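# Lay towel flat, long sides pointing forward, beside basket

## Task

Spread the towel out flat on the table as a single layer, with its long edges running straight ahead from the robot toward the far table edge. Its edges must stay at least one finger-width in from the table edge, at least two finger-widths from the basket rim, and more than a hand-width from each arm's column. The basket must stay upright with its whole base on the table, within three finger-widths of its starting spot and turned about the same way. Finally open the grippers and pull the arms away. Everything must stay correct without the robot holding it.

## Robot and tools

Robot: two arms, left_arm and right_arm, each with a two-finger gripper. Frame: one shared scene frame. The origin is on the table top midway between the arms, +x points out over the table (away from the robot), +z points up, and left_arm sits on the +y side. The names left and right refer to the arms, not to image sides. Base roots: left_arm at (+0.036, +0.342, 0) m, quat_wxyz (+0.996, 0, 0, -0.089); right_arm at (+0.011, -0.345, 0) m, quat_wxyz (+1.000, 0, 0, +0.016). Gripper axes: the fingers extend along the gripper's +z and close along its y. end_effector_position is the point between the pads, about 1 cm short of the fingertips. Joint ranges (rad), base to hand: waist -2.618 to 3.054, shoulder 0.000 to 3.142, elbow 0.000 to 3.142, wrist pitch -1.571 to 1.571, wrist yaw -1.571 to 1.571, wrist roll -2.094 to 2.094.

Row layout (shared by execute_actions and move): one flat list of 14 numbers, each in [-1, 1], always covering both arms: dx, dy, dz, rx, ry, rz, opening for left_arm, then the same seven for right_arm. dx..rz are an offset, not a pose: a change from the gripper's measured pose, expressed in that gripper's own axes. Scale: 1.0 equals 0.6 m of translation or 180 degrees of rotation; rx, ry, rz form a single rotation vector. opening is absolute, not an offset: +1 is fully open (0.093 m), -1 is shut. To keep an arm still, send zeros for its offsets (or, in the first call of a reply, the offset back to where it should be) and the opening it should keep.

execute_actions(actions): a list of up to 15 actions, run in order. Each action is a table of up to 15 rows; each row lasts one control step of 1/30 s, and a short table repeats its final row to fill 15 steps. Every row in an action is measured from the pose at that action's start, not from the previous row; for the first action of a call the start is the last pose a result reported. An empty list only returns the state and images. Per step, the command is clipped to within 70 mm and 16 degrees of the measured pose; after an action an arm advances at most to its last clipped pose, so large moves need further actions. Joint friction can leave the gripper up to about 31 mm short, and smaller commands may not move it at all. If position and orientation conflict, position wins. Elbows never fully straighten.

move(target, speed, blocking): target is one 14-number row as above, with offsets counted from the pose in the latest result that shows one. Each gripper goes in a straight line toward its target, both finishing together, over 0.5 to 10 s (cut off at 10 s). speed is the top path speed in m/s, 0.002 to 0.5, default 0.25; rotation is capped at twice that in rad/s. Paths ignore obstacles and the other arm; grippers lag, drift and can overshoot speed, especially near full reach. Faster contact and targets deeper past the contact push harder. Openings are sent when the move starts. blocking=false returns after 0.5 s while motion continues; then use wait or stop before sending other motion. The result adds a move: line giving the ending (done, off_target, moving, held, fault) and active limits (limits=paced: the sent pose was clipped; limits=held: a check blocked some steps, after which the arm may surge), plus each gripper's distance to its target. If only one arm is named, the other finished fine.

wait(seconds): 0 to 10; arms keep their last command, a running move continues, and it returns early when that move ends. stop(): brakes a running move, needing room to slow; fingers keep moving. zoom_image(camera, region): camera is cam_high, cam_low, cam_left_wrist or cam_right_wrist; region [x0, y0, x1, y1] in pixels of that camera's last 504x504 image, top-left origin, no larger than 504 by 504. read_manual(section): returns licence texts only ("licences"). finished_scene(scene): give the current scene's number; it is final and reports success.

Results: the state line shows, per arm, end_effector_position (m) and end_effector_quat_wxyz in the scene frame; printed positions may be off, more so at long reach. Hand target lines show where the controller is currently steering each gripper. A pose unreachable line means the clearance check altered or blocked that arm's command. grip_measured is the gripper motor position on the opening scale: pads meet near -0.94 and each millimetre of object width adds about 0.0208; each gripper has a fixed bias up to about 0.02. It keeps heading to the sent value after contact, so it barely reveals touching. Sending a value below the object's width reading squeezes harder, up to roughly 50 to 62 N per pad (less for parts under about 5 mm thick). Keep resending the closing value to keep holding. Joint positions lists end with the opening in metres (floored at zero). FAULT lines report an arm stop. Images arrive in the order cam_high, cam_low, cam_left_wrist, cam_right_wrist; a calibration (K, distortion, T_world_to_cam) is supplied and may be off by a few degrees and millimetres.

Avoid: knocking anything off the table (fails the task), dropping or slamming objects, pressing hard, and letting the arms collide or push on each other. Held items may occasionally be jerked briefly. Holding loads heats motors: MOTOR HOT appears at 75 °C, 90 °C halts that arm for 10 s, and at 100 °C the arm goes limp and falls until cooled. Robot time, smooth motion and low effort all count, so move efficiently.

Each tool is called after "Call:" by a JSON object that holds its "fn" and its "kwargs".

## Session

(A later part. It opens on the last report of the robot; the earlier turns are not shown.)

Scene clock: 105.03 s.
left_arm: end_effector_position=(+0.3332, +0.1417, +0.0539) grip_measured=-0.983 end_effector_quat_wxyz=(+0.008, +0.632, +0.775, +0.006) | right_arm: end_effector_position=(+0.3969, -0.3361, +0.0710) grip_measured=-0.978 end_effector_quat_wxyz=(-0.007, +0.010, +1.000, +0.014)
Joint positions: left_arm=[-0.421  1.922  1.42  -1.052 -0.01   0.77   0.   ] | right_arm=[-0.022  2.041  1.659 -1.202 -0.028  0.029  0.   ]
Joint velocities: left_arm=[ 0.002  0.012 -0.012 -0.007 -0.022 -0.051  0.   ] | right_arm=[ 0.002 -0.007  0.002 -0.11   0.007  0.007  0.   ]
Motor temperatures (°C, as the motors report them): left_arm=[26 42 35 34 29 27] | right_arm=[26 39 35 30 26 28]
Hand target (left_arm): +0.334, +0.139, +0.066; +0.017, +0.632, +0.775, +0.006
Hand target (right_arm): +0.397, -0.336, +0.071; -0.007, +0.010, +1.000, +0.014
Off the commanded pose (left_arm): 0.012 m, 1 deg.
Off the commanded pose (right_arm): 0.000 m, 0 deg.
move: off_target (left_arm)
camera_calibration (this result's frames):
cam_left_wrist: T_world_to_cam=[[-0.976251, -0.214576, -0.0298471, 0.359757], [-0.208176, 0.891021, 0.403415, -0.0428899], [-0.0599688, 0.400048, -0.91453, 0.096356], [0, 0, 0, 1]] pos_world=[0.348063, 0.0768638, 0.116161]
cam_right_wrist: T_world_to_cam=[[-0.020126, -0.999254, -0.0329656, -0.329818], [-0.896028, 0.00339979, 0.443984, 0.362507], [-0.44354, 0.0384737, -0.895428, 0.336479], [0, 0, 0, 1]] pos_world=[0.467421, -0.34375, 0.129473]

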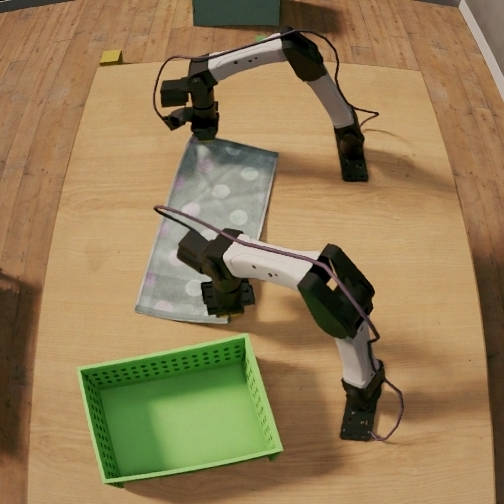

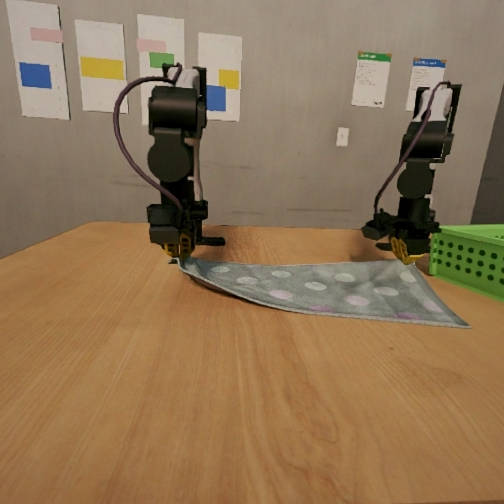

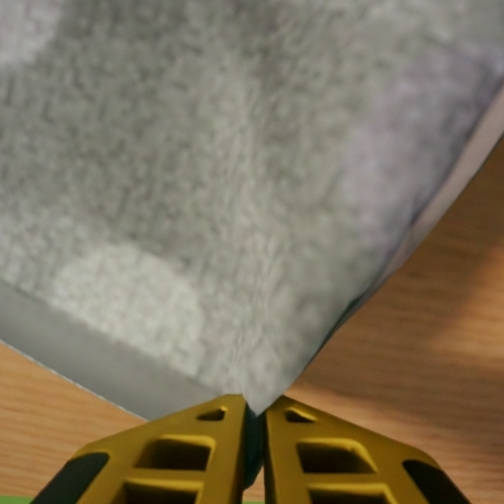

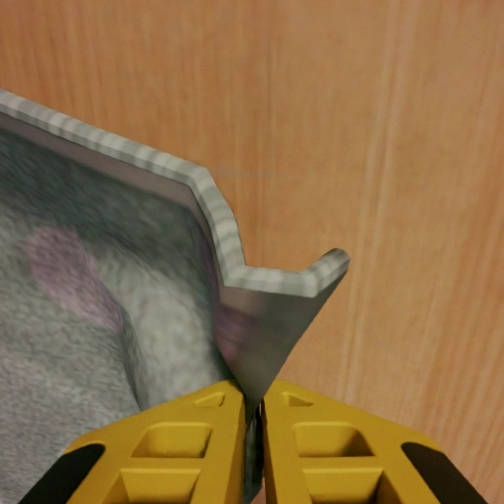

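Call:
{"fn": "move", "kwargs": {"target": [-0.008,0.141,0,0,0,0.133,-1,0.2,0.033,0.02,0,0,0.133,-1], "speed": 0.1}}

Call:
{"fn": "move", "kwargs": {"target": [-0.03,0.128,0,0,0,0.133,-1,0.21,0.024,0,0,0,0.133,-1], "speed": 0.1}}

Scene clock: 119.63 s.
left_arm: end_effector_position=(+0.4150, +0.1515, +0.0534) grip_measured=-0.983 end_effector_quat_wxyz=(+0.011, +0.778, +0.628, +0.010) | right_arm: end_effector_position=(+0.2762, -0.3188, +0.0590) grip_measured=-0.978 end_effector_quat_wxyz=(-0.025, +0.216, +0.976, +0.008)
Joint positions: left_arm=[-0.293  2.164  1.779 -1.156 -0.01   1.313  0.   ] | right_arm=[ 0.047  1.633  1.088 -1.068 -0.029  0.516  0.   ]
Joint velocities: left_arm=[-0.002 -0.017  0.007 -0.022  0.007 -0.022  0.   ] | right_arm=[-0.007  0.002 -0.002 -0.022 -0.022 -0.022  0.   ]
Motor temperatures (°C, as the motors report them): left_arm=[26 42 36 33 29 27] | right_arm=[26 41 35 30 26 28]
Hand target (left_arm): +0.417, +0.154, +0.055; +0.007, +0.779, +0.627, +0.009
Hand target (right_arm): +0.277, -0.315, +0.062; -0.011, +0.217, +0.976, +0.013
Off the commanded pose (left_arm): 0.004 m, 1 deg.
Off the commanded pose (right_arm): 0.006 m, 2 deg.
move: done
camera_calibration (this result's frames):
cam_left_wrist: T_world_to_cam=[[-0.979614, 0.196566, -0.0414423, 0.381383], [0.16276, 0.897536, 0.409803, -0.189707], [0.117749, 0.394704, -0.911232, 0.0237795], [0, 0, 0, 1]] pos_world=[0.401684, 0.0859157, 0.115216]
cam_right_wrist: T_world_to_cam=[[-0.423781, -0.90572, -0.00897141, -0.175425], [-0.797406, 0.368367, 0.477964, 0.346748], [-0.429597, 0.209706, -0.878334, 0.321194], [0, 0, 0, 1]] pos_world=[0.340141, -0.353973, 0.114809]

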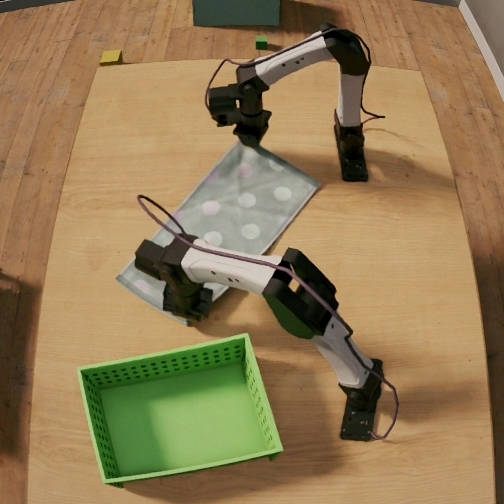

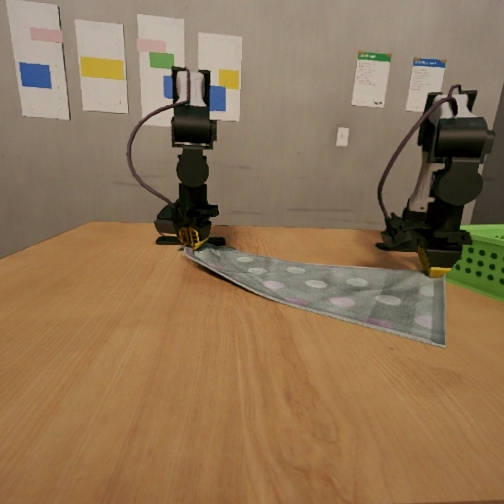

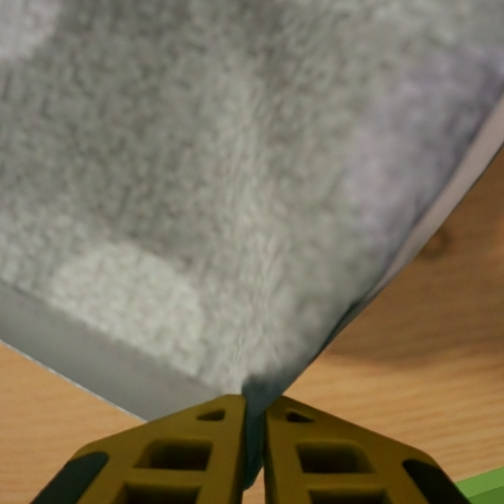

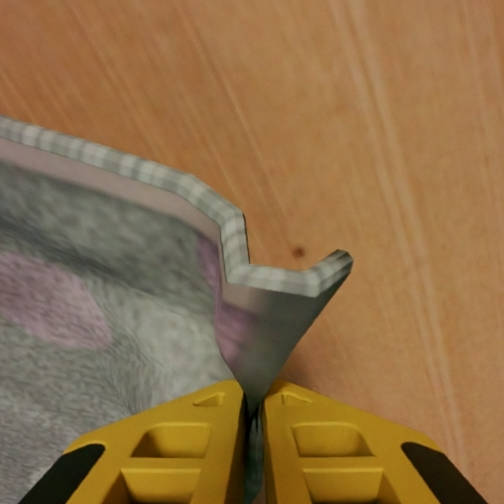

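Scene clock: 122.27 s.
left_arm: end_effector_position=(+0.4863, +0.1152, +0.0532) grip_measured=-0.983 end_effector_quat_wxyz=(+0.013, +0.890, +0.456, +0.016) | right_arm: end_effector_position=(+0.1761, -0.2520, +0.0649) grip_measured=-0.978 end_effector_quat_wxyz=(-0.023, +0.414, +0.910, +0.006)
Joint positions: left_arm=[-0.293  2.602  2.546 -1.475 -0.01   1.724  0.   ] | right_arm=[ 0.442  1.299  0.816 -1.106 -0.043  1.329  0.   ]
Joint velocities: left_arm=[-0.002  0.002  0.017 -0.037 -0.022  0.022  0.   ] | right_arm=[ 0.012 -0.017 -0.017  0.007  0.022 -0.007  0.   ]
Motor temperatures (°C, as the motors report them): left_arm=[26 43 36 33 29 27] | right_arm=[26 40 35 30 26 28]
Hand target (left_arm): +0.486, +0.118, +0.054; +0.009, +0.891, +0.453, +0.013
Hand target (right_arm): +0.166, -0.253, +0.065; -0.029, +0.414, +0.910, +0.002
Off the commanded pose (left_arm): 0.003 m, 1 deg.
Off the commanded pose (right_arm): 0.008 m, 1 deg.
move: done
camera_calibration (this result's frames):
cam_left_wrist: T_world_to_cam=[[-0.818638, 0.572164, -0.0496041, 0.337211], [0.502066, 0.754923, 0.421925, -0.317886], [0.278858, 0.320499, -0.905273, -0.0405494], [0, 0, 0, 1]] pos_world=[0.446961, 0.0600354, 0.114143]
cam_right_wrist: T_world_to_cam=[[-0.75494, -0.655787, 0.00302858, -0.0368037], [-0.576759, 0.666147, 0.472862, 0.275982], [-0.312114, 0.355235, -0.881131, 0.285554], [0, 0, 0, 1]] pos_world=[0.220516, -0.309419, 0.121221]

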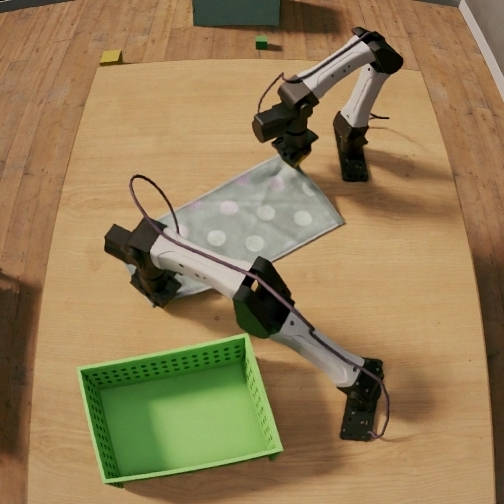

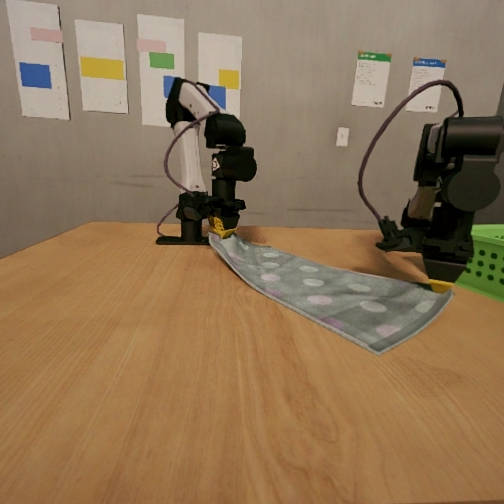

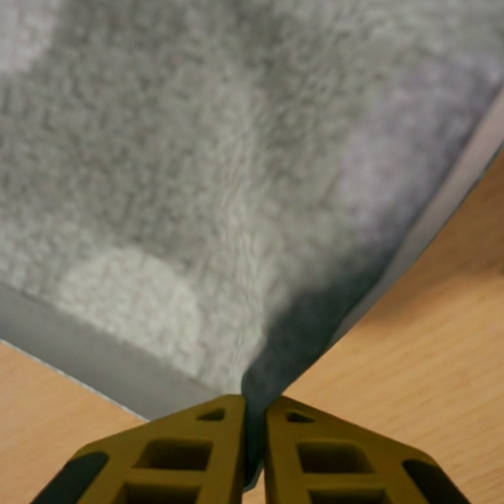

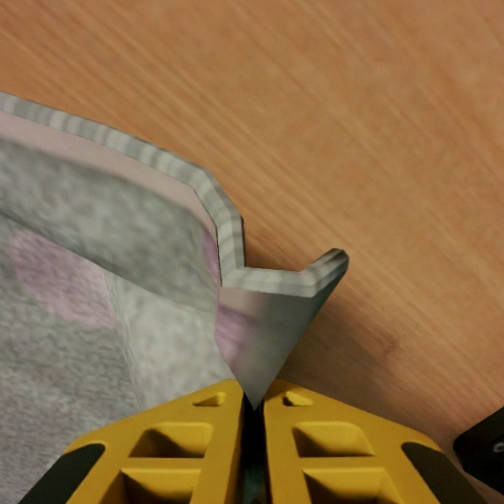

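Call:
{"fn": "move", "kwargs": {"target": [-0.05,0,0.0,0,0,0.1,-1,0.371,-0.034,0.0,0,0,-0.1,-1], "speed": 0.1}}

Scene clock: 132.33 s.
left_arm: end_effector_position=(+0.4653, +0.0949, +0.0422) grip_measured=-0.983 end_effector_quat_wxyz=(-0.004, +0.948, +0.318, +0.003) | right_arm: end_effector_position=(+0.0118, -0.1092, +0.0727) grip_measured=-0.978 end_effector_quat_wxyz=(-0.026, +0.268, +0.963, -0.002)
Joint positions: left_arm=[-0.348  2.599  2.498 -1.472 -0.01   1.967  0.   ] | right_arm=[ 1.497  1.452  0.969 -1.079 -0.052  2.073  0.   ]
Joint velocities: left_arm=[-0.012 -0.042 -0.017  0.051  0.066 -0.007  0.   ] | right_arm=[-0.002  0.012 -0.022  0.007  0.037  0.037  0.   ]
Motor temperatures (°C, as the motors report them): left_arm=[26 46 36 33 29 27] | right_arm=[26 38 35 30 26 28]
Hand target (left_arm): +0.468, +0.091, +0.053; +0.010, +0.950, +0.311, +0.016
Hand target (right_arm): +0.009, -0.100, +0.074; -0.029, +0.267, +0.963, +0.005
Off the commanded pose (left_arm): 0.012 m, 3 deg.
Off the commanded pose (right_arm): 0.012 m, 1 deg.
move: off_target (left_arm, right_arm)
camera_calibration (this result's frames):
cam_left_wrist: T_world_to_cam=[[-0.614912, 0.788576, -0.00556994, 0.213948], [0.715664, 0.560996, 0.416064, -0.368161], [0.331223, 0.251857, -0.909318, -0.0558336], [0, 0, 0, 1]] pos_world=[0.413532, 0.0518846, 0.1036]
cam_right_wrist: T_world_to_cam=[[-0.517028, -0.855872, 0.0128338, -0.0926223], [-0.749632, 0.459984, 0.475885, 0.061746], [-0.4132, 0.236425, -0.879414, 0.178488], [0, 0, 0, 1]] pos_world=[0.07215, -0.149874, 0.12877]

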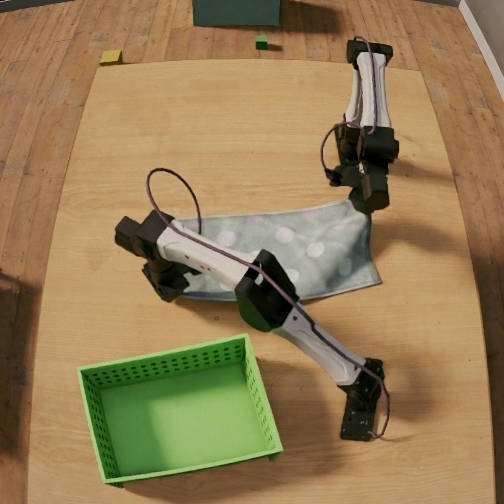

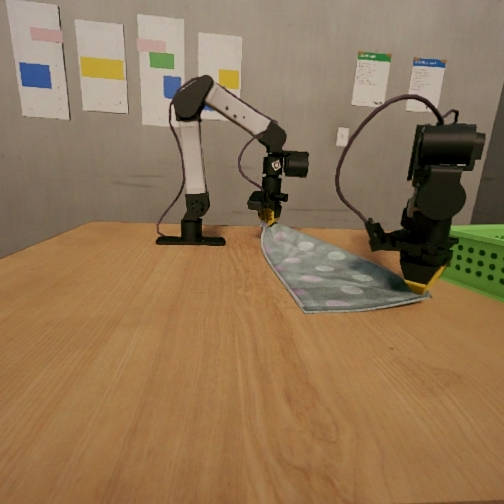

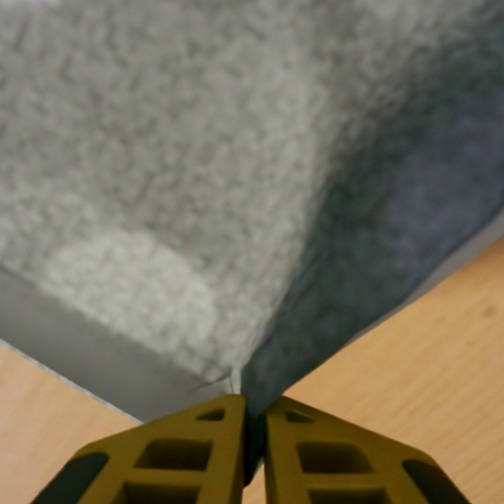

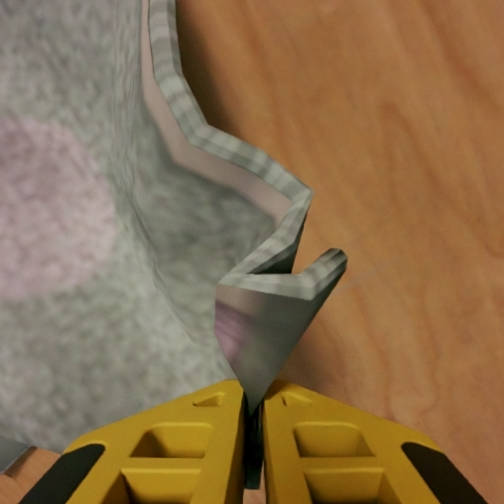

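Call:
{"fn": "move", "kwargs": {"target": [-0.028,0.052,0.03,0,0,0,-1,0.032,0.02,0.085,0,0,0,-1], "speed": 0.06}}

Call:
{"fn": "move", "kwargs": {"target": [0,0,0,0,0,0,0.2,0,0,0,0,0,0,0.2]}}

Call:
{"fn": "move", "kwargs": {"target": [-0.1,-0.3,-0.3,0,0,-0.3,0.2,-0.15,-0.25,-0.3,0,0,0,0.2]}}

Scene clock: 144.03 s.
left_arm: end_effector_position=(+0.4739, +0.0651, +0.0288) grip_measured=-0.983 end_effector_quat_wxyz=(+0.008, +0.948, +0.317, +0.015) | right_arm: end_effector_position=(+0.0037, -0.0887, +0.0295) grip_measured=-0.978 end_effector_quat_wxyz=(-0.027, +0.265, +0.964, +0.001)
Joint positions: left_arm=[-0.391  2.771  2.779 -1.548 -0.014  1.927  0.   ] | right_arm=[ 1.531  1.584  0.911 -0.883 -0.052  2.101  0.   ]
Joint velocities: left_arm=[ 0.007 -0.002  0.012 -0.037 -0.022 -0.007  0.   ] | right_arm=[ 0.002  0.007 -0.012  0.022 -0.022  0.022  0.   ]
Motor temperatures (°C, as the motors report them): left_arm=[26 50 35 32 29 27] | right_arm=[26 36 36 30 26 28]
Hand target (left_arm): +0.470, +0.061, +0.023; +0.005, +0.948, +0.318, +0.009
Hand target (right_arm): -0.001, -0.089, +0.022; -0.030, +0.263, +0.964, -0.004
Off the commanded pose (left_arm): 0.008 m, 2 deg.
Off the commanded pose (right_arm): 0.009 m, 0 deg.
joint sent to its limit (left arm) — the command would take joint 4 (wrist pitch) past its lower limit, so that joint was sent only as far as its limit.
joint sent to its limit (right arm) — the command would take joint 6 (wrist roll) past its upper limit, so that joint was sent only as far as its limit.
move: done
camera_calibration (this result's frames):
cam_left_wrist: T_world_to_cam=[[-0.611906, 0.790107, -0.0360994, 0.242005], [0.704263, 0.56506, 0.429791, -0.347285], [0.359979, 0.237568, -0.902207, -0.0762852], [0, 0, 0, 1]] pos_world=[0.420125, 0.0231503, 0.0891709]
cam_right_wrist: T_world_to_cam=[[-0.51143, -0.859285, 0.00830415, -0.0788608], [-0.752512, 0.452505, 0.478502, 0.0660588], [-0.414928, 0.238471, -0.878047, 0.132548], [0, 0, 0, 1]] pos_world=[0.064376, -0.129265, 0.0854288]

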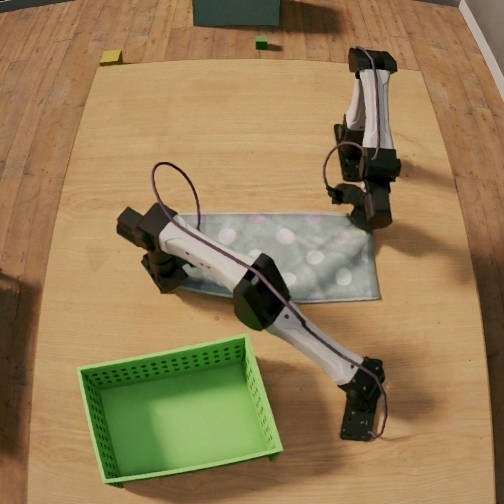

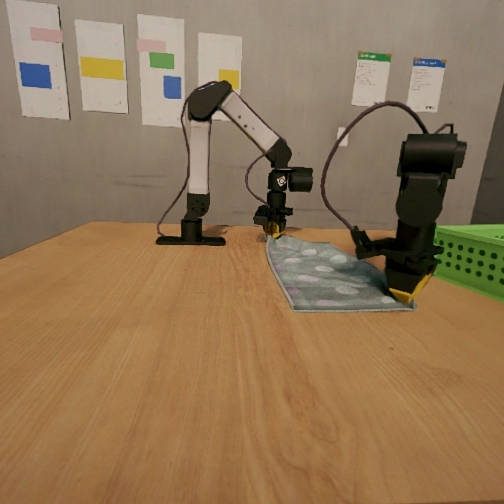

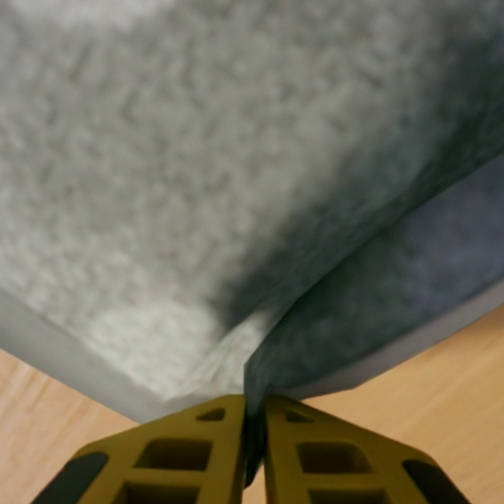

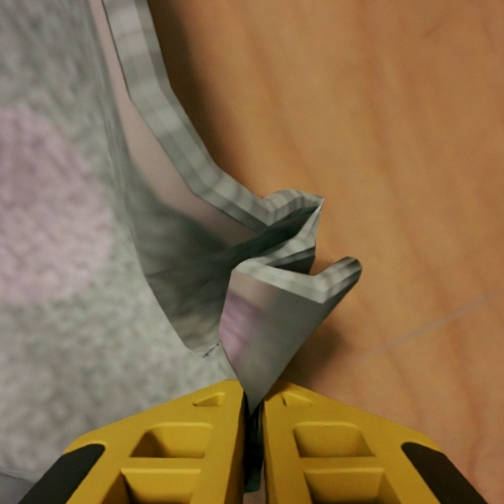

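Scene clock: 144.53 s.
left_arm: end_effector_position=(+0.4740, +0.0652, +0.0288) grip_measured=+0.198 end_effector_quat_wxyz=(+0.008, +0.948, +0.317, +0.015) | right_arm: end_effector_position=(+0.0037, -0.0887, +0.0295) grip_measured=+0.198 end_effector_quat_wxyz=(-0.027, +0.265, +0.964, +0.001)
Joint positions: left_arm=[-0.391  2.771  2.779 -1.548 -0.014  1.927  0.055] | right_arm=[ 1.531  1.584  0.911 -0.883 -0.052  2.101  0.055]
Joint velocities: left_arm=[-0.027  0.007  0.002  0.051  0.066  0.081 -0.   ] | right_arm=[-0.007 -0.022  0.012 -0.022 -0.066 -0.007  0.   ]
Motor temperatures (°C, as the motors report them): left_arm=[26 50 35 32 29 27] | right_arm=[26 36 36 30 26 28]
Hand target (left_arm): +0.474, +0.065, +0.029; +0.008, +0.948, +0.317, +0.015
Hand target (right_arm): +0.004, -0.089, +0.030; -0.027, +0.265, +0.964, +0.001
Off the commanded pose (left_arm): 0.000 m, 0 deg.
Off the commanded pose (right_arm): 0.000 m, 0 deg.
move: done
camera_calibration (this result's frames):
cam_left_wrist: T_world_to_cam=[[-0.611908, 0.790111, -0.0359713, 0.24198], [0.704168, 0.564931, 0.430117, -0.347296], [0.360161, 0.237862, -0.902056, -0.0764197], [0, 0, 0, 1]] pos_world=[0.420148, 0.0231844, 0.0891473]
cam_right_wrist: T_world_to_cam=[[-0.51143, -0.859285, 0.00830415, -0.0788608], [-0.752512, 0.452505, 0.478502, 0.0660588], [-0.414928, 0.238471, -0.878047, 0.132548], [0, 0, 0, 1]] pos_world=[0.064376, -0.129265, 0.0854288]

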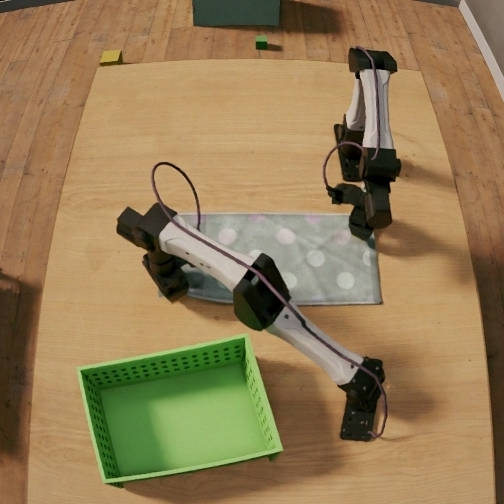

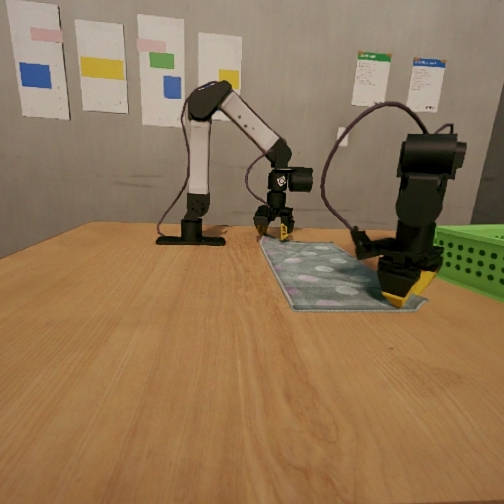

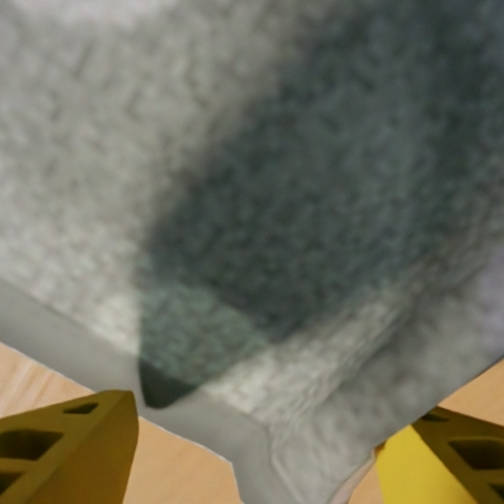

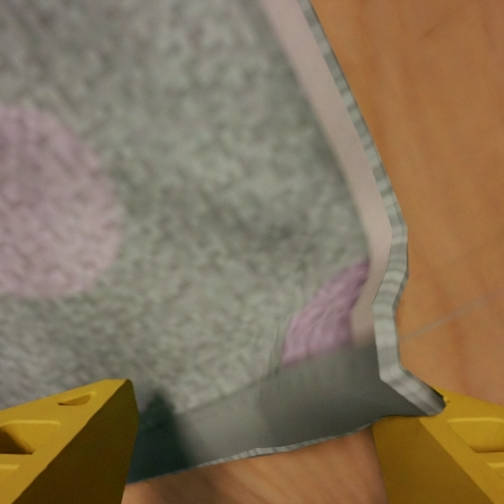

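Scene clock: 146.97 s.
left_arm: end_effector_position=(+0.3183, +0.1648, +0.2076) grip_measured=+0.198 end_effector_quat_wxyz=(+0.044, +0.707, +0.706, +0.017) | right_arm: end_effector_position=(+0.0135, -0.2635, +0.2036) grip_measured=+0.198 end_effector_quat_wxyz=(-0.071, +0.258, +0.918, +0.293)
Joint positions: left_arm=[-0.391  1.763  1.83  -1.545 -0.014  1.004  0.055] | right_arm=[ 1.478  0.385  0.993 -1.566 -0.013  2.063  0.055]
Joint velocities: left_arm=[-0.002 -0.007  0.002 -0.051 -0.037 -0.037 -0.   ] | right_arm=[-0.012 -0.017 -0.007 -0.007  0.022 -0.007 -0.001]
Motor temperatures (°C, as the motors report them): left_arm=[26 50 35 32 29 27] | right_arm=[26 36 36 30 26 28]
Hand target (left_arm): +0.313, +0.170, +0.206; +0.033, +0.701, +0.712, +0.015
Hand target (right_arm): +0.014, -0.267, +0.208; -0.071, +0.257, +0.914, +0.304
Off the commanded pose (left_arm): 0.012 m, 4 deg.
Off the commanded pose (right_arm): 0.004 m, 34 deg; orientation clipped at the last step of the last action.
joint sent to its limit (left arm) — the command would take joint 4 (wrist pitch) past its lower limit, so that joint was sent only as far as its limit.
joint sent to its limit (right arm) — the command would take joint 4 (wrist pitch) past its lower limit, so that joint was sent only as far as its limit.
move: off_target (left_arm, right_arm); limits=paced
camera_calibration (this result's frames):
cam_left_wrist: T_world_to_cam=[[-0.995202, -0.0147937, -0.0967148, 0.34176], [-0.0498119, 0.927412, 0.370709, -0.178231], [0.0842103, 0.373748, -0.9237, 0.187175], [0, 0, 0, 1]] pos_world=[0.31548, 0.100393, 0.272019]
cam_right_wrist: T_world_to_cam=[[-0.515718, -0.6918, -0.505419, -0.076689], [-0.782789, 0.140686, 0.606175, -0.0385331], [-0.348247, 0.708252, -0.614087, 0.400244], [0, 0, 0, 1]] pos_world=[0.0696704, -0.331106, 0.230383]

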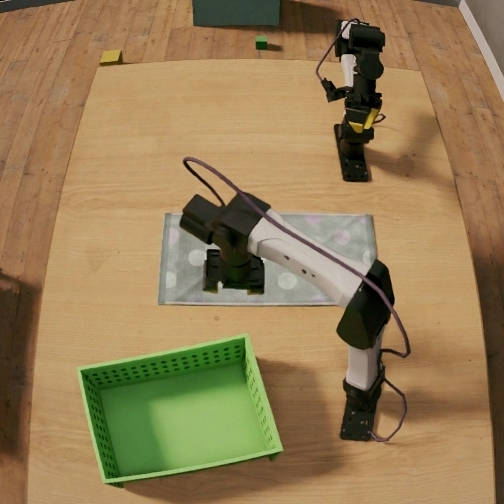

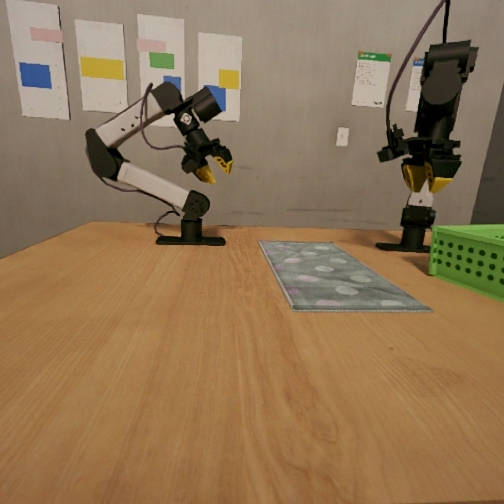

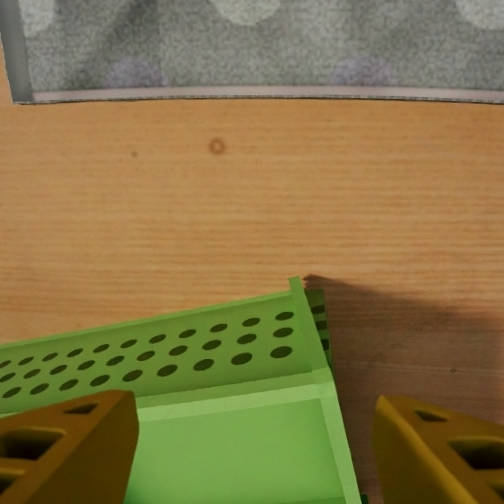

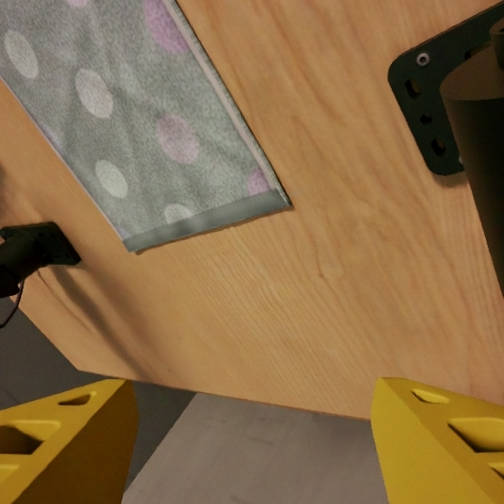

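Call:
{"fn": "finished_scene", "kwargs": {"scene": 1}}

The scene is finished: the task was done.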